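# Hang headset by its headband on the stand's arm

## Task

Place the headset upright on the stand's arm, hooked by the top of its headband at a point between the post and the lip, and leave it hanging still. Most of its weight must rest directly on the stand's arm (not carried through the cable), with the robot carrying at most a small share. Once finished, nothing except the robot, the stand and the cable may be in contact with the headset. The stand must stay upright and entirely on the table. The cable's free end must lie above the table and within its edges; if at any moment that end drops far below the tabletop or reaches far past a table edge, whether or not it is being held, the task is failed. The two arms must not strike or squeeze each other hard (a hard squeeze ends the run with nothing, a hard strike may). Declare completion once the headset hangs still, and before that release it and move the grippers away. Nothing may be knocked or placed off the table.

## Robot and tools

Robot: two arms, left_arm and right_arm, each with six joints and a parallel gripper. A brief tug on a held part or a push on a loose object can happen at random.

Frame: all reported gripper positions use one world frame. The origin sits on the tabletop midway between the arms, +z is up, +x reaches out over the table, and left_arm sits toward +y. The arm names do not match left and right in any picture. Positions are in metres, orientations are quaternions in w,x,y,z order. The printed hand position can be off from the truth, more so when the arm is stretched far. A gripper's fingers extend along its own +z and close along its own y; the reported point lies between the pads, roughly 1 cm back from the fingertips.

Tool execute_actions, argument actions: a list holding one item or nothing. An empty list ({"actions": []}) commands nothing and just reports the state. A move item is {"rows": [...], "steps": n} with n from 1 to 15 (default 15); each control step lasts 1/30 s. Each row drives one step; if there are fewer rows than steps, the final row repeats. A wait item is {"steps": n} with n up to 300; it returns when that many steps have elapsed since the previous result, and your own reply time counts toward them. Optional pictures (true/false) decides whether camera images come back; by default they do.

Every row is one flat list of 14 numbers covering both arms, even when only one moves: left_arm waist, shoulder, elbow, wrist pitch, wrist yaw, wrist roll, opening, then the same seven for right_arm. The joint values are absolute target angles in radians, in the same units as the Joint positions output, not offsets. Stated ranges per arm: waist -2.618 to 3.054, shoulder 0.000 to 3.142, elbow 0.000 to 3.142, wrist pitch -1.571 to 1.571, wrist yaw -1.571 to 1.571, wrist roll -2.094 to 2.094. The true stop of a joint may differ by up to 0.036 rad either way. A call is rejected (and nothing is sent) if a target exceeds a range end by more than 0.036 rad and is also further out than that joint's last reported angle. Targets past the true stop are clipped to it and a "joint sent to its limit" line appears, possibly referring to an earlier move; no such line does not prove there is more room. The opening value is an absolute gripper command on a -1 to 1 scale: +1 fully open, -1 closed.

Motion limits: each step, the command passed to a joint stays within a set margin of its measured angle (waist 0.202, shoulder 0.258, elbow 0.238, wrist pitch 0.573, wrist yaw and roll 0.522 rad), and if an arm's targets would place its gripper over 70 mm from where it is now, all of that arm's targets are pulled back toward the current angles. So distant targets take several moves. Friction may leave a joint up to about 0.031 rad short, and changes smaller than that may not move it.

Between calls, while you think or wait, the arms keep heading to the last row sent. They give up once everything has nearly stopped (slow or blocked counts as stopped) or when a step is HELD; after that only a new move makes them go further or push harder. Fingers still opening or closing carry on.

Gripping: grip_measured reports the motor position on the same -1..+1 scale. Pads meet near -0.94, and each millimetre of object width adds about 0.0208. Each gripper's reading has its own fixed bias of up to about 0.02. Fingers ride a spring, so after contact the motor keeps moving toward your command; the further below the object's width value you command, the harder the squeeze, up to roughly 50 to 62 N per pad (less for parts under about 5 mm, and brief spikes at first contact). On a rigid flat object the reading settles within about 0.21 below the width value. Keep resending the closing value to maintain a grasp.

Result lines: the state line gives each gripper's pose (left_arm: ... | right_arm: ...). Joint positions lists six angles plus opening in metres (0.093 fully open to 0.000 closed, about 1 mm fixed error; on a held rigid object it can sit up to about 12 mm under its width). Joint velocities gives rates. Joint torques give each drive's total output in joint order, with offsets, scale errors and noise; friction can mimic or hide load. "joint command not followed" means a clearance check altered or blocked some joint targets; the rest of the row still ran. HELD marks steps where your row, or part of it, was not sent. MOTOR HOT appears from 75 °C; at 90 °C that arm halts for 10 seconds, and at 100 °C it goes limp and drops until cool; both are reported as OVER-TEMPERATURE FAULT. Holding loads heats motors, so avoid long strained holds.

Tool zoom_image: camera (cam_high, cam_low, cam_left_wrist or cam_right_wrist) and region [x0, y0, x1, y1] in image pixels from the top-left, no larger than 504 by 504. It enlarges part of that camera's latest image. All four cameras give 504x504 images; calibration data (intrinsics, distortion, world-to-camera transforms) is supplied and may be slightly off; wrist cameras follow their arm's joint readings.

Tool finished_scene: argument scene, the number of the current scene. It ends that scene irreversibly and reports whether the goal was met; call it only after the headset hangs still and the grippers have let go and backed away. Answering without a tool call ends everything.

Avoid: arms colliding or pushing on each other, dropping or slamming the headset, toppling the stand, pushing hard, letting the cable end fall off or hang far below the table, and anything leaving the table. Smooth, economical motion is preferred.

Each tool is called after "Emit:" as name(argument=value, ...) on one line, values as JSON.

## Session

Emit:
execute_actions(actions=[])

Scene clock: 0.00 s of 4500.00 s.
left_arm: end_effector_position=(+0.0824, +0.6660, +0.3360) grip_measured=+1.000 end_effector_quat_wxyz=(-0.349, +0.788, -0.195, -0.468) | right_arm: end_effector_position=(+0.2580, -0.3736, +0.1684) grip_measured=+1.000 end_effector_quat_wxyz=(-0.005, -0.338, +0.837, -0.430)
Joint positions: left_arm=[ 1.037  1.833  1.924 -1.058 -1.173 -1.326  0.093] | right_arm=[ 0.155  1.203  0.903 -0.957  0.846 -0.804  0.093]
Joint velocities: left_arm=[ 0.002 -0.002  0.007 -0.007  0.066 -0.066  0.   ] | right_arm=[ 0.012 -0.012 -0.027  0.007 -0.066  0.022  0.   ]
Joint torques (N m, as the arm reports them, + toward a larger angle): no reading
Motor temperatures (°C, as the motors report them): left_arm=[21 23 24 25 23 24] | right_arm=[25 25 26 23 23 23]
camera_calibration (this result's frames):
cam_left_wrist: T_world_to_cam=[[0.630117, 0.681791, 0.371635, -0.631142], [0.698266, -0.288161, -0.655277, 0.391431], [-0.339671, 0.672401, -0.657647, -0.113968], [0, 0, 0, 1]] pos_world=[0.085659, 0.619734, 0.4161]
cam_right_wrist: T_world_to_cam=[[0.575492, -0.391896, 0.717792, -0.416273], [-0.815459, -0.208522, 0.539949, 0.0807328], [-0.0619287, -0.896067, -0.439578, -0.160745], [0, 0, 0, 1]] pos_world=[0.295441, -0.29034, 0.184546]

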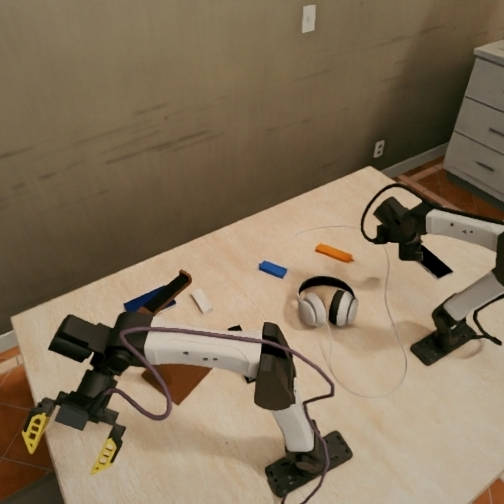

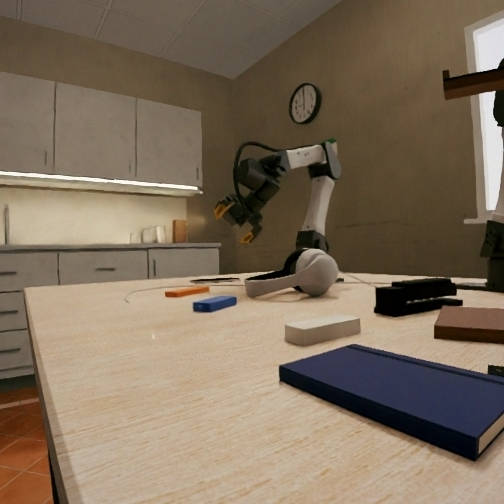

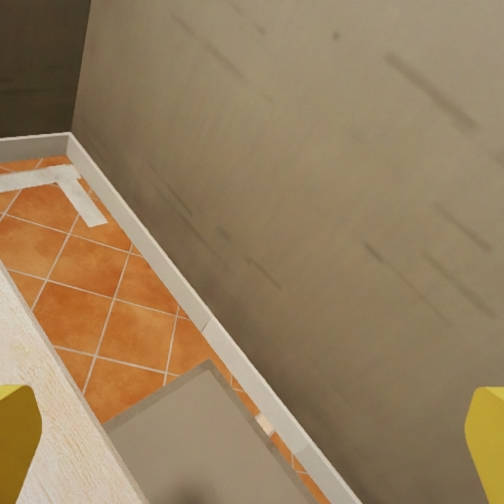

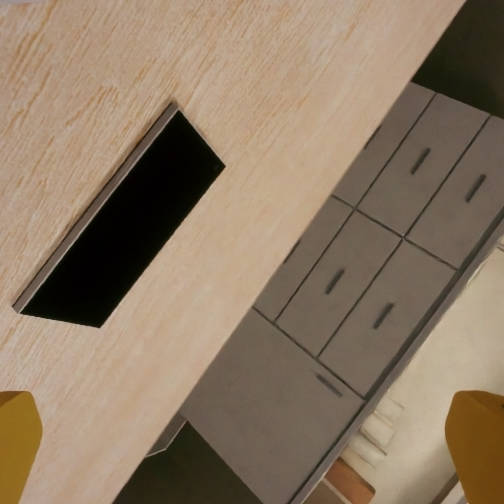

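Emit:
execute_actions(actions=[{"rows":[[2.3,1.5,1.3,-1.0,0,0,1,0.6,1.45,1.5,-1.2,0,0,1]],"steps":15}], pictures=false)

Emit:
execute_actions(actions=[{"steps":15}])

Emit:
zoom_image(camera="cam_high", region=[100,240,300,440])

Scene clock: 1.37 s of 4500.00 s.
left_arm: end_effector_position=(-0.1721, +0.5656, +0.1619) grip_measured=+1.000 end_effector_quat_wxyz=(-0.079, +0.846, -0.498, -0.173) | right_arm: end_effector_position=(+0.3067, -0.1059, +0.2321) grip_measured=+1.000 end_effector_quat_wxyz=(+0.236, -0.293, +0.926, +0.019)
Joint positions: left_arm=[ 2.037  1.509  1.309 -1.    -0.095 -0.137  0.093] | right_arm=[ 0.603  1.444  1.494 -1.148  0.076 -0.077  0.093]
Joint velocities: left_arm=[ 2.088 -0.012 -0.012  0.168  0.579  0.901  0.   ] | right_arm=[ 0.002 -0.002 -0.007 -0.33  -0.447  0.476  0.   ]
Joint torques (N m, as the arm reports them, + toward a larger angle): left_arm=[-0.18 -6.79  7.03  1.24 -0.1  -0.01] | right_arm=[-0.61 -5.79  7.32  1.19  0.01  0.06]
Motor temperatures (°C, as the motors report them): left_arm=[21 23 24 25 23 24] | right_arm=[25 25 26 23 23 23]
Steps of this call (steps 1 to 26: nothing new was sent; steps 27 to 41: all 15 steps of this action). Readings (joint positions):
27: left_arm=[1.057 1.795 1.873 -1.019 -1.091 -1.243] | right_arm=[0.174 1.228 0.936 -1.006 0.799 -0.744]
28: left_arm=[1.098 1.729 1.783 -1.004 -0.980 -1.143] | right_arm=[0.218 1.276 0.990 -1.050 0.733 -0.675]
30: left_arm=[1.236 1.588 1.616 -0.999 -0.778 -0.944] | right_arm=[0.317 1.366 1.099 -1.080 0.598 -0.540]
34: left_arm=[1.522 1.481 1.410 -0.997 -0.455 -0.604] | right_arm=[0.500 1.437 1.298 -1.118 0.351 -0.316]
41: the state above

Scene clock: 1.87 s of 4500.00 s.
left_arm: end_effector_position=(-0.2425, +0.5275, +0.1618) grip_measured=+1.000 end_effector_quat_wxyz=(-0.081, +0.878, -0.441, -0.170) | right_arm: end_effector_position=(+0.2927, -0.1018, +0.2269) grip_measured=+1.000 end_effector_quat_wxyz=(+0.206, -0.272, +0.939, +0.051)
Joint positions: left_arm=[ 2.309  1.509  1.309 -0.993 -0.014 -0.015  0.093] | right_arm=[ 0.603  1.444  1.494 -1.193  0.012 -0.013  0.093]
Joint velocities: left_arm=[-0.002 -0.007 -0.007 -0.066 -0.022  0.022  0.   ] | right_arm=[ 0.022 -0.002  0.017  0.037 -0.007  0.051  0.   ]
Joint torques (N m, as the arm reports them, + toward a larger angle): left_arm=[-0.62 -6.79  6.94  1.31  0.09  0.03] | right_arm=[-0.86 -5.87  7.06  1.12 -0.04  0.04]
Motor temperatures (°C, as the motors report them): left_arm=[21 23 24 25 23 24] | right_arm=[25 25 27 23 23 23]
Steps of this call (steps 1 to 15: the robot went on to your last target). Readings (joint positions):
1: left_arm=[2.111 1.509 1.309 -0.996 -0.077 -0.112] | right_arm=[0.603 1.444 1.494 -1.159 0.062 -0.064]
2: left_arm=[2.184 1.509 1.309 -0.994 -0.063 -0.091] | right_arm=[0.603 1.444 1.494 -1.167 0.051 -0.053]
4: left_arm=[2.291 1.509 1.309 -0.993 -0.057 -0.064] | right_arm=[0.603 1.444 1.494 -1.178 0.036 -0.038]
8: left_arm=[2.315 1.509 1.309 -0.993 -0.037 -0.034] | right_arm=[0.603 1.444 1.494 -1.189 0.020 -0.022]
15: the state above
camera_calibration (this result's frames):
cam_left_wrist: T_world_to_cam=[[0.797249, 0.603604, -0.00751501, -0.124088], [0.602941, -0.795645, 0.0584091, 0.593426], [0.0292767, -0.0510977, -0.998264, 0.280513], [0, 0, 0, 1]] pos_world=[-0.267084, 0.56139, 0.244432]
cam_right_wrist: T_world_to_cam=[[0.536756, -0.843319, 0.0265891, -0.249515], [-0.843694, -0.536781, 0.00679206, 0.229913], [0.00854464, -0.0260787, -0.999623, 0.305711], [0, 0, 0, 1]] pos_world=[0.325292, -0.0790349, 0.310669]

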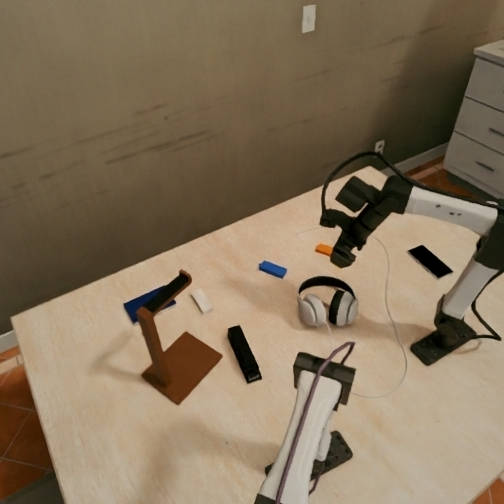

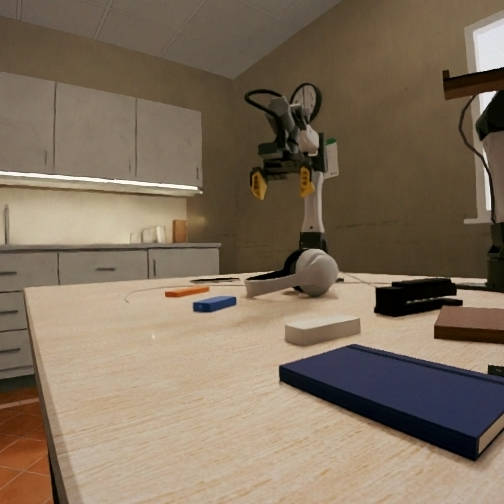

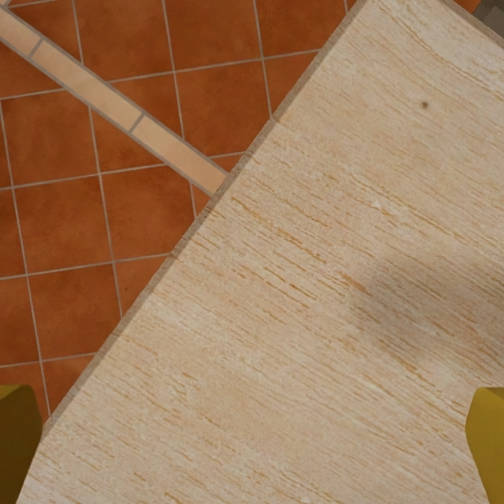

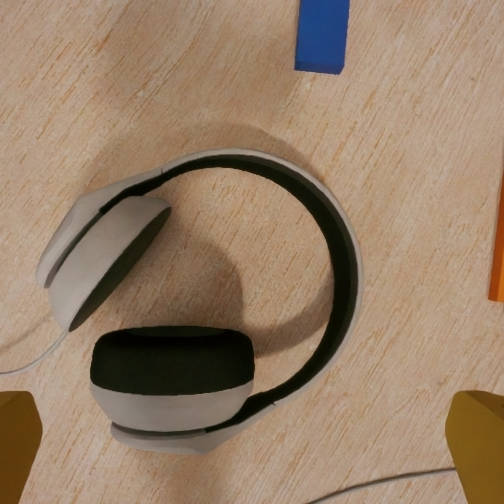

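Region (100, 240, 300, 440) of cam_high's 504x504 image, scaled by 2.520, with more detail than that image has.

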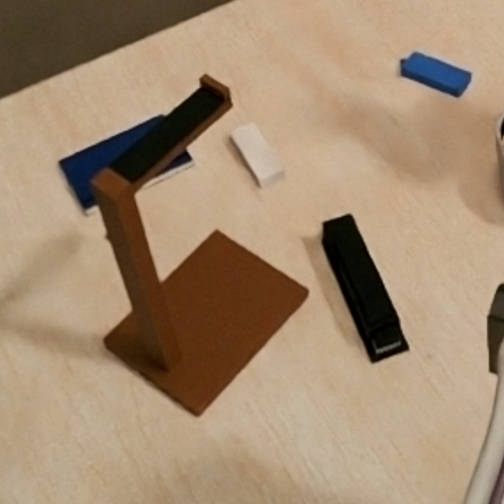

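Emit:
execute_actions(actions=[{"rows":[[1.4,0.7,0.4,0.156,0,0,1,0.56,2.0,2.06,-1.5,0,1.71,0.2]],"steps":15}], pictures=false)

Emit:
execute_actions(actions=[{"rows":[[0.58,0.7,0.26,0.156,0,0,1,0.56,2.21,2.07,-1.4,0,1.71,0.2]],"steps":15}])

Scene clock: 6.10 s of 4500.00 s.
left_arm: end_effector_position=(+0.0434, +0.5447, +0.2351) grip_measured=+1.000 end_effector_quat_wxyz=(+0.514, -0.465, +0.610, +0.384) | right_arm: end_effector_position=(+0.3653, -0.0741, +0.1723) grip_measured=+0.203 end_effector_quat_wxyz=(+0.032, +0.436, +0.898, +0.041)
Joint positions: left_arm=[ 1.419  0.691  0.436  0.077  0.01  -0.007  0.093] | right_arm=[ 0.565  2.025  2.036 -1.477  0.006  1.419  0.055]
Joint velocities: left_arm=[-0.598 -0.007 -0.589  0.11   0.051 -0.007  0.   ] | right_arm=[-0.007 -0.051  0.066 -0.125  0.081  1.912 -0.   ]
Joint torques (N m, as the arm reports them, + toward a larger angle): left_arm=[ 1.   -0.16  8.54  3.   -0.18 -0.06] | right_arm=[ -0.8  -14.17   7.63   0.47   0.06   0.01]
Motor temperatures (°C, as the motors report them): left_arm=[21 24 25 26 23 24] | right_arm=[25 26 27 24 23 23]
Steps of this call (steps 1 to 15: the robot went on to your last target; steps 16 to 90: nothing new was sent; then 0.73 s passed at rest; steps 91 to 105: all 15 steps of this action). Readings (joint positions):
91: left_arm=[2.290 1.477 1.264 -0.914 -0.019 -0.010] | right_arm=[0.599 1.485 1.550 -1.267 0.006 0.070]
92: left_arm=[2.249 1.422 1.193 -0.813 -0.022 -0.010] | right_arm=[0.590 1.554 1.643 -1.339 0.006 0.170]
94: left_arm=[2.131 1.290 1.058 -0.638 -0.020 -0.010] | right_arm=[0.573 1.717 1.827 -1.401 0.006 0.369]
98: left_arm=[1.875 0.997 0.803 -0.271 -0.010 -0.010] | right_arm=[0.565 1.977 2.027 -1.411 0.006 0.765]
105: the state above

Scene clock: 6.60 s of 4500.00 s.
left_arm: end_effector_position=(+0.2272, +0.3821, +0.1705) grip_measured=+1.000 end_effector_quat_wxyz=(+0.589, -0.185, +0.775, +0.135) | right_arm: end_effector_position=(+0.3885, -0.0609, +0.0983) grip_measured=+0.203 end_effector_quat_wxyz=(+0.001, +0.554, +0.832, -0.004)
Joint positions: left_arm=[ 0.585  0.691  0.269  0.148  0.01  -0.006  0.093] | right_arm=[ 0.565  2.232  2.067 -1.411  0.006  1.689  0.055]
Joint velocities: left_arm=[-0.002 -0.007 -0.002 -0.007 -0.037  0.007  0.   ] | right_arm=[-0.012 -0.002 -0.002 -0.095  0.037  0.051 -0.001]
Joint torques (N m, as the arm reports them, + toward a larger angle): left_arm=[-0.3  -0.17  7.91  2.51 -0.08 -0.02] | right_arm=[ -0.76 -16.09   6.4    0.29   0.05   0.08]
Motor temperatures (°C, as the motors report them): left_arm=[21 24 25 26 23 24] | right_arm=[25 26 27 24 23 23]
Steps of this call (steps 1 to 15: all 15 steps of this action). Readings (joint positions):
1: left_arm=[1.379 0.691 0.403 0.100 -0.002 -0.007] | right_arm=[0.565 2.041 2.048 -1.482 0.006 1.473]
2: left_arm=[1.313 0.691 0.366 0.123 -0.006 -0.007] | right_arm=[0.565 2.068 2.065 -1.472 0.006 1.519]
4: left_arm=[1.162 0.691 0.302 0.127 -0.005 -0.007] | right_arm=[0.565 2.137 2.071 -1.438 0.006 1.584]
8: left_arm=[0.860 0.691 0.269 0.124 -0.003 -0.007] | right_arm=[0.565 2.235 2.068 -1.414 0.006 1.652]
15: the state above
camera_calibration (this result's frames):
cam_left_wrist: T_world_to_cam=[[0.448824, -0.893518, 0.01354, 0.236899], [-0.57823, -0.301937, -0.757947, 0.412879], [0.681327, 0.332355, -0.652176, -0.0856569], [0, 0, 0, 1]] pos_world=[0.190774, 0.364806, 0.25387]
cam_right_wrist: T_world_to_cam=[[-0.918523, -0.395197, 0.0115893, 0.331146], [-0.355257, 0.837849, 0.41449, 0.187508], [-0.173515, 0.376602, -0.90998, 0.263834], [0, 0, 0, 1]] pos_world=[0.416558, -0.125596, 0.158526]

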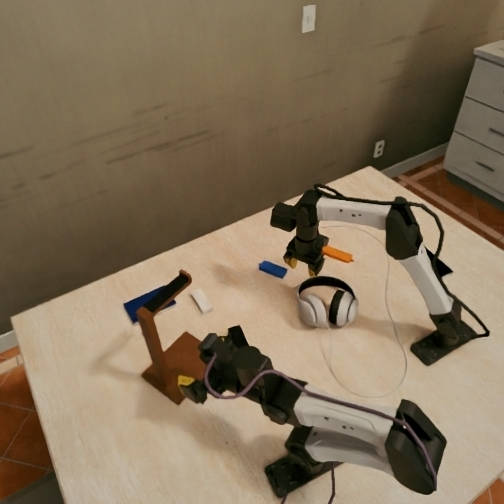

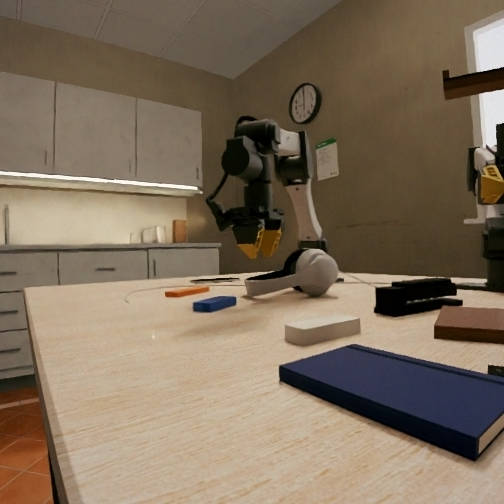

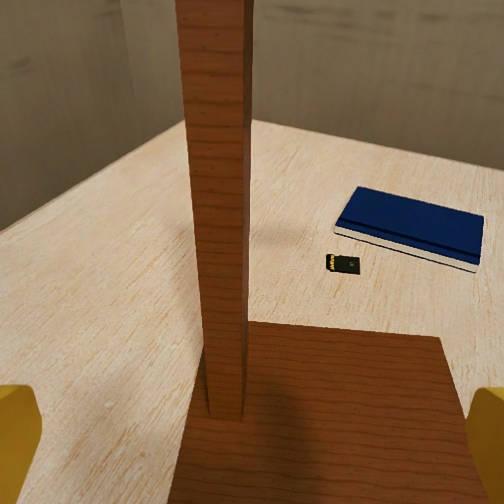

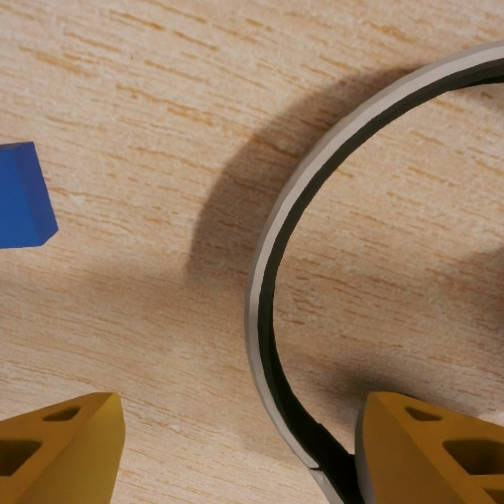

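Emit:
execute_actions(actions=[{"rows":[[0.63,0.76,0.29,0.22,0,0,1,0.56,2.225,2.02,-1.35,0,1.71,0.2],[0.63,0.82,0.31,0.26,0,0,1,0.56,2.225,1.99,-1.32,0,1.71,0.2],[0.63,0.88,0.33,0.3,0,0,1,0.56,2.225,1.96,-1.29,0,1.71,0.2],[0.63,0.94,0.35,0.34,0,0,1,0.56,2.225,1.93,-1.26,0,1.71,0.2],[0.63,1.0,0.37,0.38,0,0,1,0.56,2.225,1.9,-1.23,0,1.71,0.2],[0.63,1.06,0.39,0.42,0,0,1,0.56,2.225,1.87,-1.2,0,1.71,0.2],[0.63,1.12,0.42,0.45,0,0,1,0.56,2.225,1.84,-1.17,0,1.71,0.2],[0.63,1.18,0.45,0.48,0,0,1,0.56,2.225,1.81,-1.14,0,1.71,0.2],[0.63,1.24,0.48,0.5,0,0,1,0.56,2.225,1.785,-1.13,0,1.71,0.2],[0.63,1.31,0.51,0.52,0,0,1,0.56,2.225,1.785,-1.13,0,1.71,0.2]],"steps":15}])

Scene clock: 8.67 s of 4500.00 s.
left_arm: end_effector_position=(+0.3034, +0.4366, +0.1537) grip_measured=+1.000 end_effector_quat_wxyz=(+0.564, -0.204, +0.788, +0.140) | right_arm: end_effector_position=(+0.3779, -0.0669, +0.0303) grip_measured=+0.203 end_effector_quat_wxyz=(-0.006, +0.558, +0.830, -0.018)
Joint positions: left_arm=[ 0.62   1.297  0.492  0.474  0.007 -0.006  0.093] | right_arm=[ 0.565  2.231  1.793 -1.171  0.006  1.699  0.055]
Joint velocities: left_arm=[-0.002  0.002 -0.007  0.168  0.037  0.007  0.   ] | right_arm=[-0.002  0.002  0.007  0.212 -0.066 -0.037  0.   ]
Joint torques (N m, as the arm reports them, + toward a larger angle): left_arm=[ 0.88 -3.47  9.32  2.58 -0.11 -0.03] | right_arm=[ -0.74 -14.35   5.35   0.19   0.02   0.04]
Motor temperatures (°C, as the motors report them): left_arm=[21 24 25 27 23 24] | right_arm=[25 27 27 24 23 23]
Steps of this call (steps 1 to 15: the robot went on to your last target; steps 16 to 47: nothing new was sent; steps 48 to 62: all 15 steps of this action). Readings (joint positions):
48: left_arm=[0.591 0.699 0.269 0.161 0.010 -0.006] | right_arm=[0.565 2.232 2.061 -1.404 0.006 1.699]
49: left_arm=[0.602 0.723 0.274 0.180 0.010 -0.006] | right_arm=[0.565 2.231 2.047 -1.388 0.006 1.699]
51: left_arm=[0.617 0.820 0.302 0.229 0.008 -0.006] | right_arm=[0.565 2.231 1.999 -1.347 0.006 1.699]
55: left_arm=[0.620 1.064 0.387 0.348 0.007 -0.006] | right_arm=[0.565 2.231 1.872 -1.254 0.006 1.699]
62: the state above
camera_calibration (this result's frames):
cam_left_wrist: T_world_to_cam=[[0.482485, -0.875808, 0.0130156, 0.233754], [-0.603802, -0.343328, -0.719409, 0.480627], [0.634532, 0.339245, -0.694465, -0.149023], [0, 0, 0, 1]] pos_world=[0.271981, 0.420291, 0.239234]
cam_right_wrist: T_world_to_cam=[[-0.921633, -0.385635, 0.043333, 0.320654], [-0.335454, 0.847849, 0.410637, 0.210259], [-0.195096, 0.36392, -0.910769, 0.209699], [0, 0, 0, 1]] pos_world=[0.406969, -0.130927, 0.0907525]

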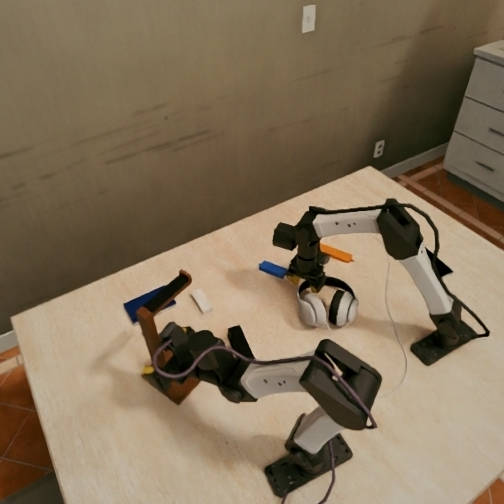

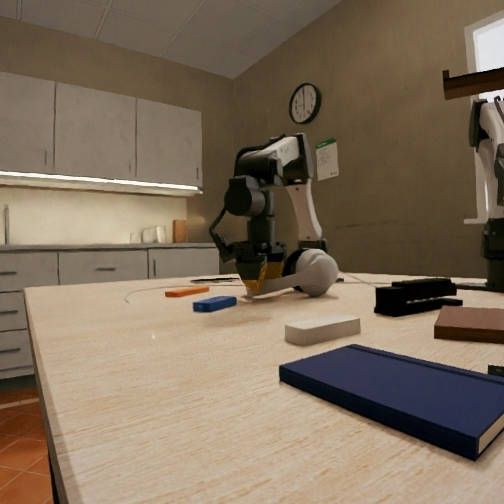

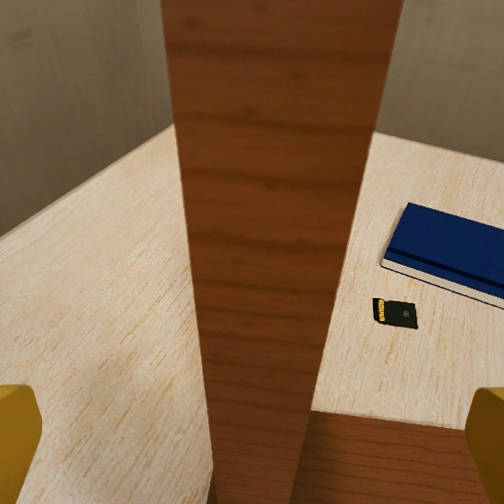

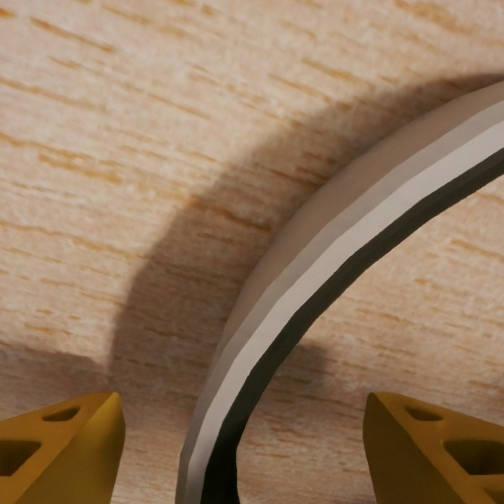

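Emit:
execute_actions(actions=[{"rows":[[0.625,1.35,0.545,0.59,0,0,0.6,0.56,2.24,1.785,-1.11,0,1.71,0.0],[0.625,1.35,0.545,0.59,0,0,0.6,0.56,2.24,1.785,-1.11,0,1.71,-0.2],[0.625,1.398,0.572,0.59,0,0,0.2,0.56,2.24,1.785,-1.11,0,1.71,-1]],"steps":12}], pictures=false)

Emit:
execute_actions(actions=[{"rows":[[0.625,1.398,0.572,0.59,0,0,-0.8,0.56,2.22,1.8,-1.11,0,1.71,-1],[0.625,1.398,0.572,0.59,0,0,-0.8,0.56,2.19,1.81,-1.13,0,1.71,-1],[0.625,1.398,0.572,0.59,0,0,-0.8,0.56,2.16,1.82,-1.15,0,1.71,-1],[0.625,1.398,0.572,0.59,0,0,-0.8,0.56,2.12,1.82,-1.17,0,1.71,-1],[0.625,1.398,0.572,0.59,0,0,-0.8,0.56,2.08,1.82,-1.19,0,1.71,-1],[0.625,1.398,0.572,0.59,0,0,-0.8,0.56,2.04,1.82,-1.21,0,1.71,-1],[0.625,1.398,0.572,0.59,0,0,-0.8,0.56,2.0,1.82,-1.22,0,1.65,-1],[0.625,1.398,0.572,0.59,0,0,-0.8,0.56,1.96,1.82,-1.23,0,1.58,-1],[0.625,1.398,0.572,0.59,0,0,-0.8,0.56,1.92,1.82,-1.23,0,1.5,-1],[0.625,1.398,0.572,0.59,0,0,-0.8,0.56,1.88,1.82,-1.23,0,1.42,-1],[0.625,1.398,0.572,0.59,0,0,-0.8,0.56,1.84,1.82,-1.23,0,1.34,-1],[0.625,1.398,0.572,0.59,0,0,-0.8,0.56,1.8,1.82,-1.23,0,1.26,-1],[0.625,1.398,0.572,0.59,0,0,-0.8,0.56,1.76,1.8,-1.2,0,0.6,-1]],"steps":15}])

Scene clock: 11.13 s of 4500.00 s.
left_arm: end_effector_position=(+0.3247, +0.4484, +0.1764) grip_measured=+0.202 end_effector_quat_wxyz=(+0.599, -0.197, +0.762, +0.150) | right_arm: end_effector_position=(+0.3824, -0.0619, +0.0313) grip_measured=-0.901 end_effector_quat_wxyz=(-0.005, +0.564, +0.826, -0.003)
Joint positions: left_arm=[ 0.62   1.376  0.555  0.581  0.007 -0.006  0.055] | right_arm=[ 0.565  2.228  1.793 -1.146 -0.007  1.713  0.002]
Joint velocities: left_arm=[ 0.012 -0.012  0.002  0.066 -0.066 -0.095 -0.   ] | right_arm=[-0.017 -0.002  0.012 -0.037 -0.007  0.022 -0.   ]
Joint torques (N m, as the arm reports them, + toward a larger angle): left_arm=[ 0.35 -3.33  9.09  2.51 -0.05 -0.03] | right_arm=[ -0.59 -12.46   5.32   0.53   0.18  -0.08]
Motor temperatures (°C, as the motors report them): left_arm=[21 24 26 28 23 24] | right_arm=[25 28 27 23 23 23]
Steps of this call (steps 1 to 30: the robot went on to your last target; steps 31 to 62: nothing new was sent; steps 63 to 74: all 12 steps of this action). Readings (joint positions):
63: left_arm=[0.620 1.303 0.495 0.522 0.007 -0.006] | right_arm=[0.565 2.231 1.793 -1.140 0.006 1.699]
64: left_arm=[0.620 1.313 0.504 0.533 0.007 -0.006] | right_arm=[0.565 2.231 1.793 -1.136 0.006 1.699]
66: left_arm=[0.620 1.348 0.535 0.554 0.007 -0.006] | right_arm=[0.565 2.231 1.793 -1.132 0.005 1.700]
70: left_arm=[0.620 1.376 0.555 0.575 0.007 -0.006] | right_arm=[0.565 2.228 1.793 -1.146 -0.007 1.713]
74: the state above

Scene clock: 11.63 s of 4500.00 s.
left_arm: end_effector_position=(+0.3250, +0.4487, +0.1770) grip_measured=-0.701 end_effector_quat_wxyz=(+0.600, -0.194, +0.761, +0.152) | right_arm: end_effector_position=(+0.3726, -0.0692, +0.2086) grip_measured=-0.899 end_effector_quat_wxyz=(+0.125, +0.341, +0.920, +0.149)
Joint positions: left_arm=[0.62  1.377 0.555 0.586 0.007 0.001 0.012] | right_arm=[ 0.563  1.789  1.794 -1.184 -0.001  1.225  0.002]
Joint velocities: left_arm=[ 0.002  0.007 -0.002  0.051  0.007 -0.022 -0.001] | right_arm=[-0.017 -0.901  0.051 -0.007 -0.051 -2.777 -0.001]
Joint torques (N m, as the arm reports them, + toward a larger angle): left_arm=[ 0.4  -3.61  9.09  2.46 -0.11 -0.13] | right_arm=[-0.45 -7.33  6.83  0.88  0.1  -0.13]
Motor temperatures (°C, as the motors report them): left_arm=[21 24 26 28 23 24] | right_arm=[25 28 28 23 23 23]
Steps of this call (steps 1 to 15: all 15 steps of this action). Readings (joint positions):
1: left_arm=[0.620 1.376 0.555 0.582 0.007 -0.006] | right_arm=[0.565 2.228 1.793 -1.146 -0.007 1.713]
2: left_arm=[0.620 1.376 0.555 0.583 0.007 -0.006] | right_arm=[0.565 2.224 1.793 -1.146 -0.007 1.713]
4: left_arm=[0.620 1.376 0.555 0.586 0.009 -0.004] | right_arm=[0.565 2.204 1.793 -1.157 -0.008 1.713]
8: left_arm=[0.620 1.377 0.555 0.586 0.007 0.001] | right_arm=[0.564 2.088 1.793 -1.178 -0.002 1.687]
15: the state above
camera_calibration (this result's frames):
cam_left_wrist: T_world_to_cam=[[0.48068, -0.876876, 0.00598, 0.235922], [-0.544167, -0.303632, -0.782106, 0.48847], [0.687626, 0.372689, -0.623117, -0.195446], [0, 0, 0, 1]] pos_world=[0.2868, 0.428029, 0.258839]
cam_right_wrist: T_world_to_cam=[[-0.585039, -0.730432, -0.352417, 0.240424], [-0.810895, 0.519694, 0.26901, 0.321169], [-0.0133443, 0.443155, -0.896346, 0.306678], [0, 0, 0, 1]] pos_world=[0.405184, -0.127202, 0.273221]

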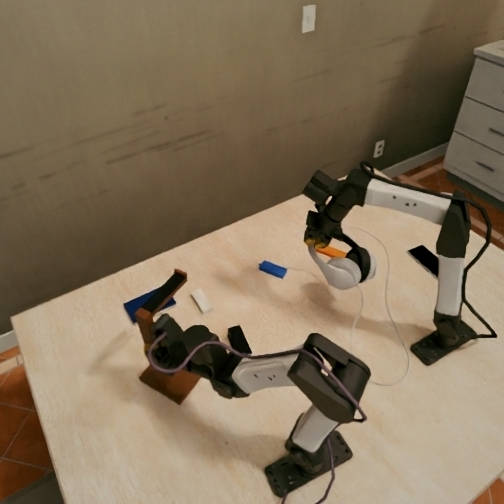

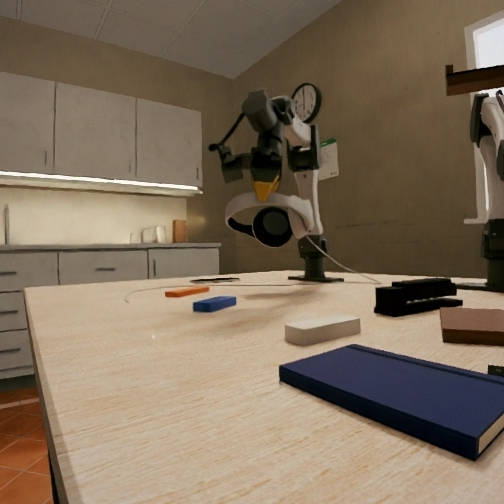

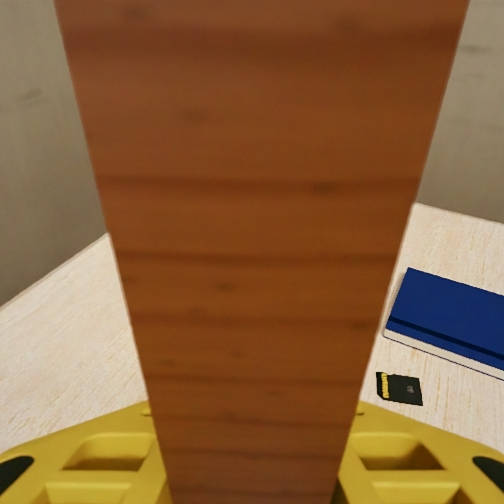

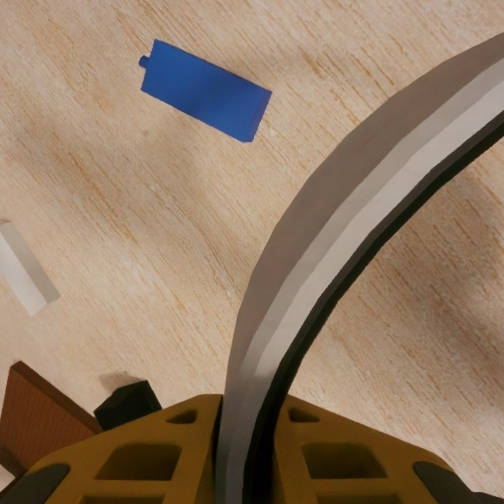

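Emit:
execute_actions(actions=[{"rows":[[0.625,1.37,0.59,0.59,0,0,-0.8,0.55,1.7,1.75,-1.1,0,0.6,-1],[0.625,1.36,0.61,0.57,0,0,-0.8,0.54,1.65,1.7,-1.05,0,0.6,-1],[0.625,1.345,0.625,0.55,0,0,-0.8,0.53,1.6,1.66,-1.0,0,0.6,-1],[0.625,1.33,0.64,0.53,0,0,-0.8,0.52,1.55,1.62,-0.96,0,0.6,-1],[0.625,1.32,0.655,0.51,0,0,-0.8,0.51,1.5,1.57,-0.92,0,0.6,-1],[0.625,1.31,0.67,0.49,0,0,-0.8,0.5,1.45,1.53,-0.88,0,0.6,-1],[0.625,1.3,0.685,0.47,0,0,-0.8,0.5,1.4,1.48,-0.84,0,0.6,-1],[0.625,1.29,0.7,0.45,0,0,-0.8,0.5,1.35,1.44,-0.8,0,0.6,-1],[0.625,1.28,0.715,0.43,0,0,-0.8,0.5,1.3,1.39,-0.76,0,0.6,-1],[0.625,1.27,0.73,0.41,0,0,-0.8,0.5,1.25,1.35,-0.72,0,0.6,-1],[0.625,1.26,0.745,0.39,0,0,-0.8,0.5,1.2,1.3,-0.68,0,0.6,-1],[0.625,1.25,0.76,0.37,0,0,-0.8,0.5,1.15,1.26,-0.64,0,0.6,-1],[0.625,1.24,0.775,0.35,0,0,-0.8,0.5,1.1,1.21,-0.6,0,0.6,-1],[0.625,1.23,0.79,0.33,0,0,-0.8,0.5,1.05,1.17,-0.56,0,0.6,-1],[0.625,1.22,0.8,0.31,0,0,-0.8,0.5,1.0,1.12,-0.52,0,0.6,-1]],"steps":15}], pictures=false)

Emit:
execute_actions(actions=[{"rows":[[0.625,1.22,0.8,0.31,0,0,-0.8,0.5,0.31,0.53,0.05,0,0.6,-1]],"steps":15}])

Scene clock: 14.23 s of 4500.00 s.
left_arm: end_effector_position=(+0.3308, +0.4520, +0.2548) grip_measured=-0.701 end_effector_quat_wxyz=(+0.624, -0.188, +0.741, +0.160) | right_arm: end_effector_position=(+0.3129, -0.1245, +0.2965) grip_measured=-0.898 end_effector_quat_wxyz=(+0.396, +0.070, +0.883, +0.241)
Joint positions: left_arm=[0.62  1.266 0.747 0.349 0.006 0.003 0.012] | right_arm=[ 0.502  1.096  1.205 -0.714 -0.012  0.617  0.002]
Joint velocities: left_arm=[ 0.002 -0.325  0.413 -0.476  0.022  0.022 -0.   ] | right_arm=[-0.007 -1.414 -1.316  1.018  0.037 -0.066 -0.001]
Joint torques (N m, as the arm reports them, + toward a larger angle): left_arm=[ 0.25 -6.37 10.86  2.76 -0.04 -0.04] | right_arm=[-0.49 -4.26  6.9   2.06  0.19 -0.25]
Motor temperatures (°C, as the motors report them): left_arm=[21 24 26 29 23 24] | right_arm=[25 28 28 24 23 23]
Steps of this call (steps 1 to 45: the robot went on to your last target; steps 46 to 63: nothing new was sent; steps 64 to 78: all 15 steps of this action). Readings (joint positions):
64: left_arm=[0.620 1.377 0.555 0.586 0.007 0.001] | right_arm=[0.563 1.754 1.787 -1.186 -0.007 0.619]
65: left_arm=[0.620 1.377 0.559 0.581 0.007 0.001] | right_arm=[0.561 1.738 1.760 -1.158 -0.008 0.619]
67: left_arm=[0.620 1.375 0.580 0.549 0.007 0.001] | right_arm=[0.550 1.679 1.679 -1.091 -0.013 0.617]
71: left_arm=[0.620 1.345 0.633 0.468 0.006 0.003] | right_arm=[0.509 1.479 1.504 -0.971 -0.014 0.617]
78: the state above

Scene clock: 14.73 s of 4500.00 s.
left_arm: end_effector_position=(+0.3270, +0.4500, +0.2612) grip_measured=-0.701 end_effector_quat_wxyz=(+0.616, -0.190, +0.748, +0.158) | right_arm: end_effector_position=(+0.2257, -0.1680, +0.3380) grip_measured=-0.898 end_effector_quat_wxyz=(+0.646, +0.053, +0.656, +0.386)
Joint positions: left_arm=[0.62  1.239 0.776 0.271 0.006 0.003 0.012] | right_arm=[ 0.502  0.326  0.526 -0.067 -0.006  0.619  0.002]
Joint velocities: left_arm=[-0.007  0.007  0.007 -0.051 -0.007 -0.022  0.   ] | right_arm=[ 0.007 -0.007  0.022  0.242  0.037  0.051  0.001]
Joint torques (N m, as the arm reports them, + toward a larger angle): left_arm=[ 0.37 -5.62 10.59  2.89 -0.07 -0.14] | right_arm=[-0.74  0.69  7.2   2.53  0.13 -0.28]
Motor temperatures (°C, as the motors report them): left_arm=[21 24 26 30 23 24] | right_arm=[25 28 28 24 23 23]
Steps of this call (steps 1 to 15: all 15 steps of this action). Readings (joint positions):
1: left_arm=[0.620 1.256 0.759 0.337 0.006 0.003] | right_arm=[0.502 1.029 1.129 -0.626 -0.012 0.618]
2: left_arm=[0.620 1.248 0.767 0.330 0.006 0.003] | right_arm=[0.502 0.946 1.035 -0.522 -0.011 0.617]
4: left_arm=[0.620 1.240 0.775 0.322 0.006 0.003] | right_arm=[0.502 0.767 0.853 -0.335 -0.012 0.618]
8: left_arm=[0.620 1.239 0.776 0.294 0.006 0.003] | right_arm=[0.502 0.405 0.563 -0.158 -0.009 0.617]
15: the state above
camera_calibration (this result's frames):
cam_left_wrist: T_world_to_cam=[[0.480728, -0.876863, 0.00343023, 0.236199], [-0.513918, -0.284914, -0.809143, 0.544492], [0.710484, 0.387215, -0.587602, -0.168172], [0, 0, 0, 1]] pos_world=[0.28576, 0.427367, 0.340943]
cam_right_wrist: T_world_to_cam=[[0.425274, -0.705233, -0.567264, -0.0232606], [-0.514714, 0.327086, -0.792517, 0.478185], [0.744454, 0.629016, -0.223892, 0.0973484], [0, 0, 0, 1]] pos_world=[0.183549, -0.234046, 0.38757]

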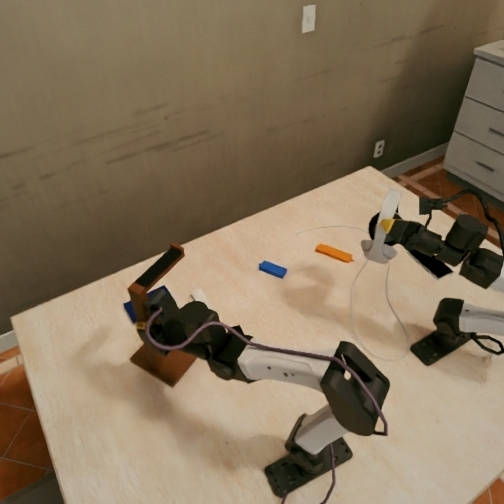

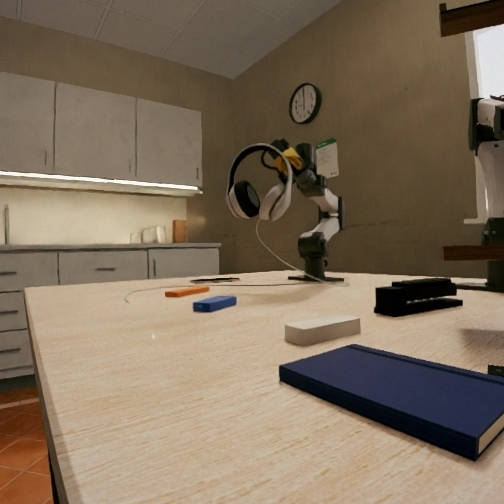

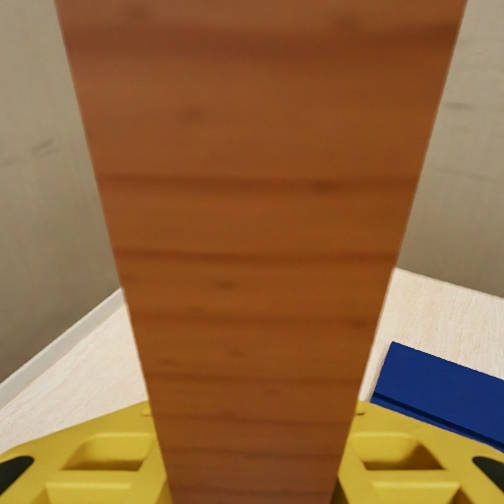

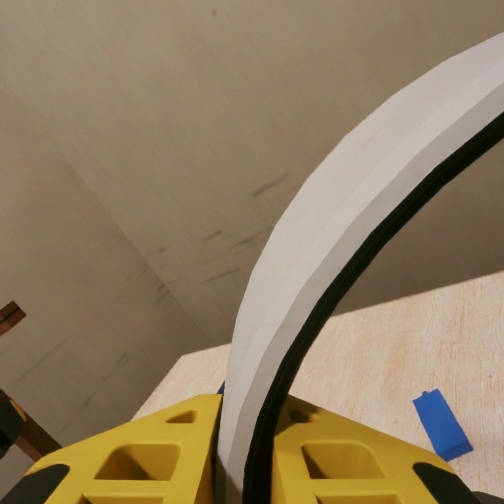

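Swing, then lower.

Emit:
execute_actions(actions=[{"rows":[[0.59,1.22,0.8,0.29,0.02,0,-0.8,0.5,0.31,0.53,0.05,0,0.6,-1],[0.55,1.22,0.8,0.29,0.04,0,-0.8,0.5,0.31,0.53,0.05,0,0.6,-1],[0.5,1.22,0.8,0.29,0.06,0,-0.8,0.5,0.31,0.53,0.05,0,0.6,-1],[0.45,1.22,0.8,0.29,0.08,0,-0.8,0.5,0.31,0.53,0.05,0,0.6,-1],[0.39,1.22,0.8,0.29,0.1,0.02,-0.8,0.5,0.31,0.53,0.05,0,0.6,-1],[0.33,1.22,0.8,0.29,0.12,0.02,-0.8,0.5,0.31,0.53,0.05,0,0.6,-1],[0.27,1.22,0.8,0.29,0.14,0.03,-0.8,0.5,0.31,0.53,0.05,0,0.6,-1],[0.21,1.22,0.8,0.29,0.16,0.03,-0.8,0.5,0.31,0.53,0.05,0,0.6,-1],[0.15,1.22,0.8,0.29,0.18,0.04,-0.8,0.5,0.31,0.53,0.05,0,0.6,-1],[0.09,1.22,0.8,0.29,0.2,0.04,-0.8,0.5,0.31,0.53,0.05,0,0.6,-1],[0.03,1.22,0.8,0.29,0.21,0.05,-0.8,0.5,0.31,0.53,0.05,0,0.6,-1],[-0.03,1.22,0.8,0.29,0.21,0.05,-0.8,0.5,0.31,0.53,0.05,0,0.6,-1],[-0.09,1.22,0.8,0.29,0.21,0.05,-0.8,0.5,0.31,0.53,0.05,0,0.6,-1],[-0.14,1.22,0.8,0.29,0.21,0.05,-0.8,0.5,0.31,0.53,0.05,0,0.6,-1],[-0.18,1.22,0.8,0.29,0.21,0.05,-0.8,0.5,0.31,0.53,0.05,0,0.6,-1]],"steps":15}], pictures=false)

Emit:
execute_actions(actions=[{"rows":[[-0.21,1.22,0.8,0.31,0.21,0.05,-0.8,0.5,0.31,0.53,0.05,0,0.6,-1],[-0.23,1.22,0.8,0.33,0.21,0.05,-0.8,0.5,0.31,0.53,0.05,0,0.6,-1],[-0.24,1.24,0.78,0.36,0.21,0.05,-0.8,0.5,0.31,0.53,0.05,0,0.6,-1],[-0.24,1.25,0.76,0.39,0.21,0.05,-0.8,0.5,0.31,0.53,0.05,0,0.6,-1],[-0.24,1.26,0.745,0.42,0.21,0.05,-0.8,0.5,0.31,0.53,0.05,0,0.6,-1],[-0.24,1.27,0.73,0.45,0.21,0.05,-0.8,0.5,0.31,0.53,0.05,0,0.6,-1],[-0.24,1.28,0.715,0.475,0.21,0.05,-0.8,0.5,0.31,0.53,0.05,0,0.6,-1],[-0.24,1.29,0.7,0.5,0.21,0.05,-0.8,0.5,0.31,0.53,0.05,0,0.6,-1],[-0.24,1.3,0.685,0.525,0.21,0.05,-0.8,0.5,0.31,0.53,0.05,0,0.6,-1],[-0.24,1.31,0.67,0.55,0.21,0.05,-0.8,0.5,0.31,0.53,0.05,0,0.6,-1],[-0.24,1.32,0.655,0.57,0.21,0.05,-0.8,0.5,0.31,0.53,0.05,0,0.6,-1],[-0.24,1.33,0.64,0.58,0.21,0.05,-0.8,0.5,0.31,0.53,0.05,0,0.6,-1],[-0.24,1.34,0.625,0.58,0.21,0.05,-0.8,0.5,0.31,0.53,0.05,0,0.6,-1],[-0.24,1.35,0.61,0.58,0.21,0.05,-0.8,0.5,0.31,0.53,0.05,0,0.6,-1]],"steps":15}], pictures=false)

Emit:
execute_actions(actions=[{"steps":8}])

Scene clock: 18.23 s of 4500.00 s.
left_arm: end_effector_position=(+0.3601, +0.1329, +0.2577) grip_measured=-0.705 end_effector_quat_wxyz=(+0.620, +0.151, +0.761, -0.118) | right_arm: end_effector_position=(+0.2250, -0.1684, +0.3435) grip_measured=-0.898 end_effector_quat_wxyz=(+0.653, +0.052, +0.647, +0.390)
Joint positions: left_arm=[-0.1    1.239  0.776  0.254  0.166  0.042  0.011] | right_arm=[ 0.502  0.326  0.526 -0.044 -0.005  0.619  0.002]
Joint velocities: left_arm=[-1.59   0.002 -0.012  0.051  0.344  0.007  0.   ] | right_arm=[-0.012  0.002 -0.037 -0.081 -0.051 -0.154  0.   ]
Joint torques (N m, as the arm reports them, + toward a larger angle): left_arm=[ 1.24 -5.8  10.29  2.85 -0.06 -0.05] | right_arm=[-0.56  0.7   7.28  2.63  0.11 -0.27]
Motor temperatures (°C, as the motors report them): left_arm=[21 24 27 31 23 24] | right_arm=[25 28 28 26 23 23]
Steps of this call (steps 1 to 30: the robot went on to your last target; steps 31 to 90: nothing new was sent; steps 91 to 105: all 15 steps of this action). Readings (joint positions):
91: left_arm=[0.618 1.239 0.776 0.267 0.006 0.003] | right_arm=[0.502 0.326 0.526 -0.044 -0.005 0.619]
92: left_arm=[0.608 1.239 0.776 0.264 0.004 0.004] | right_arm=[0.502 0.326 0.526 -0.044 -0.005 0.619]
94: left_arm=[0.554 1.239 0.776 0.259 0.005 0.009] | right_arm=[0.502 0.326 0.526 -0.044 -0.005 0.619]
98: left_arm=[0.334 1.239 0.776 0.255 0.054 0.022] | right_arm=[0.502 0.326 0.526 -0.044 -0.005 0.619]
105: the state above

Scene clock: 18.73 s of 4500.00 s.
left_arm: end_effector_position=(+0.3384, +0.0669, +0.2109) grip_measured=-0.706 end_effector_quat_wxyz=(+0.607, +0.224, +0.741, -0.180) | right_arm: end_effector_position=(+0.2250, -0.1684, +0.3435) grip_measured=-0.898 end_effector_quat_wxyz=(+0.653, +0.052, +0.647, +0.390)
Joint positions: left_arm=[-0.248  1.331  0.637  0.49   0.214  0.05   0.011] | right_arm=[ 0.502  0.326  0.526 -0.044 -0.005  0.619  0.002]
Joint velocities: left_arm=[ 0.002  0.286 -0.388  0.051 -0.022  0.139  0.   ] | right_arm=[-0.012  0.002 -0.022  0.022 -0.007 -0.037  0.001]
Joint torques (N m, as the arm reports them, + toward a larger angle): left_arm=[ 0.57 -4.91  7.9   3.24 -0.04 -0.12] | right_arm=[-0.51  0.83  7.24  2.66  0.11 -0.23]
Motor temperatures (°C, as the motors report them): left_arm=[21 24 27 31 23 24] | right_arm=[25 28 28 26 23 23]
Steps of this call (steps 1 to 15: all 15 steps of this action). Readings (joint positions):
1: left_arm=[-0.151 1.239 0.776 0.254 0.179 0.042] | right_arm=[0.502 0.326 0.526 -0.044 -0.005 0.619]
2: left_arm=[-0.192 1.239 0.776 0.256 0.191 0.042] | right_arm=[0.502 0.326 0.526 -0.044 -0.005 0.619]
4: left_arm=[-0.240 1.239 0.775 0.269 0.210 0.042] | right_arm=[0.502 0.326 0.526 -0.044 -0.005 0.619]
8: left_arm=[-0.248 1.253 0.744 0.363 0.215 0.046] | right_arm=[0.502 0.326 0.526 -0.044 -0.005 0.619]
15: the state above

Scene clock: 19.00 s of 4500.00 s.
left_arm: end_effector_position=(+0.3364, +0.0677, +0.1934) grip_measured=-0.706 end_effector_quat_wxyz=(+0.595, +0.226, +0.751, -0.178) | right_arm: end_effector_position=(+0.2250, -0.1684, +0.3435) grip_measured=-0.898 end_effector_quat_wxyz=(+0.653, +0.052, +0.647, +0.390)
Joint positions: left_arm=[-0.248  1.352  0.608  0.507  0.214  0.053  0.011] | right_arm=[ 0.502  0.326  0.526 -0.044 -0.005  0.619  0.002]
Joint velocities: left_arm=[-0.007 -0.007  0.002  0.198  0.095 -0.007  0.   ] | right_arm=[-0.017  0.017  0.002 -0.051  0.037 -0.095  0.001]
Joint torques (N m, as the arm reports them, + toward a larger angle): left_arm=[ 0.56 -5.15  8.23  2.98  0.01 -0.1 ] | right_arm=[-0.51  0.62  7.32  2.66  0.09 -0.29]
Motor temperatures (°C, as the motors report them): left_arm=[21 24 27 32 23 24] | right_arm=[25 28 28 27 23 23]
Steps of this call (steps 1 to 8: the robot went on to your last target). Readings (joint positions):
1: left_arm=[-0.248 1.340 0.625 0.491 0.214 0.051] | right_arm=[0.502 0.326 0.526 -0.044 -0.005 0.619]
2: left_arm=[-0.248 1.346 0.616 0.491 0.214 0.051] | right_arm=[0.502 0.326 0.526 -0.044 -0.005 0.619]
4: left_arm=[-0.248 1.352 0.608 0.491 0.214 0.052] | right_arm=[0.502 0.326 0.526 -0.044 -0.005 0.619]
8: the state above
camera_calibration (this result's frames):
cam_left_wrist: T_world_to_cam=[[-0.548227, -0.836321, 0.00384948, 0.240044], [-0.519435, 0.336886, -0.785299, 0.340738], [0.655465, -0.432522, -0.619104, 0.0133921], [0, 0, 0, 1]] pos_world=[0.299812, 0.0917557, 0.274949]
cam_right_wrist: T_world_to_cam=[[0.436658, -0.699708, -0.565455, -0.0223922], [-0.498215, 0.335273, -0.799609, 0.482412], [0.749074, 0.630874, -0.202205, 0.0911758], [0, 0, 0, 1]] pos_world=[0.181826, -0.234928, 0.391516]

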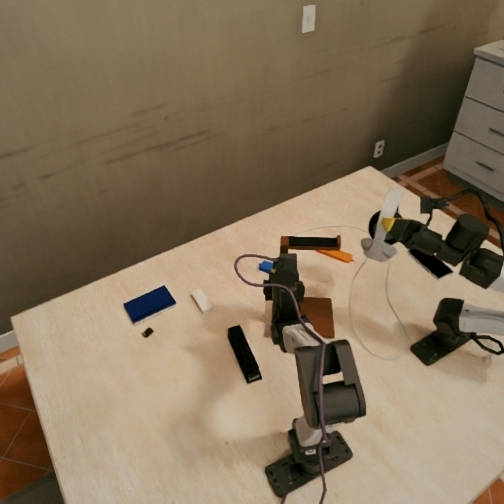

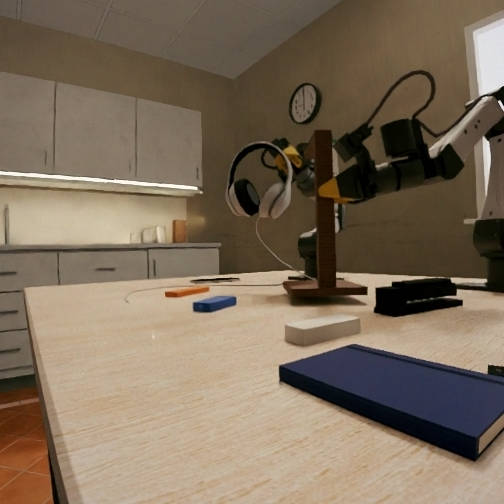

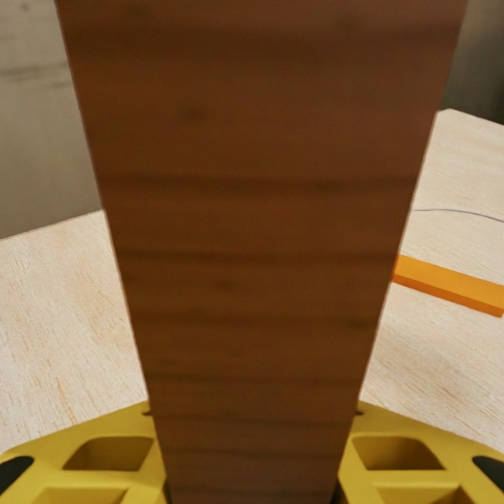

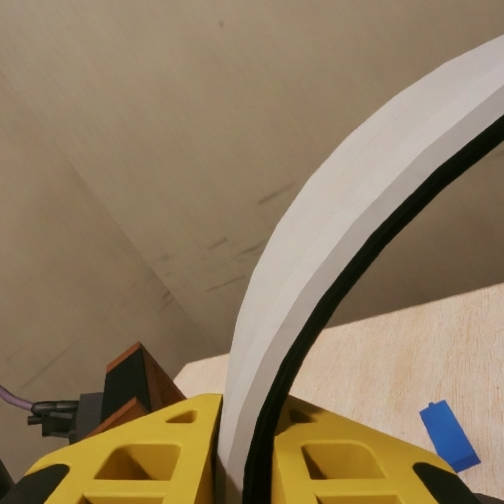

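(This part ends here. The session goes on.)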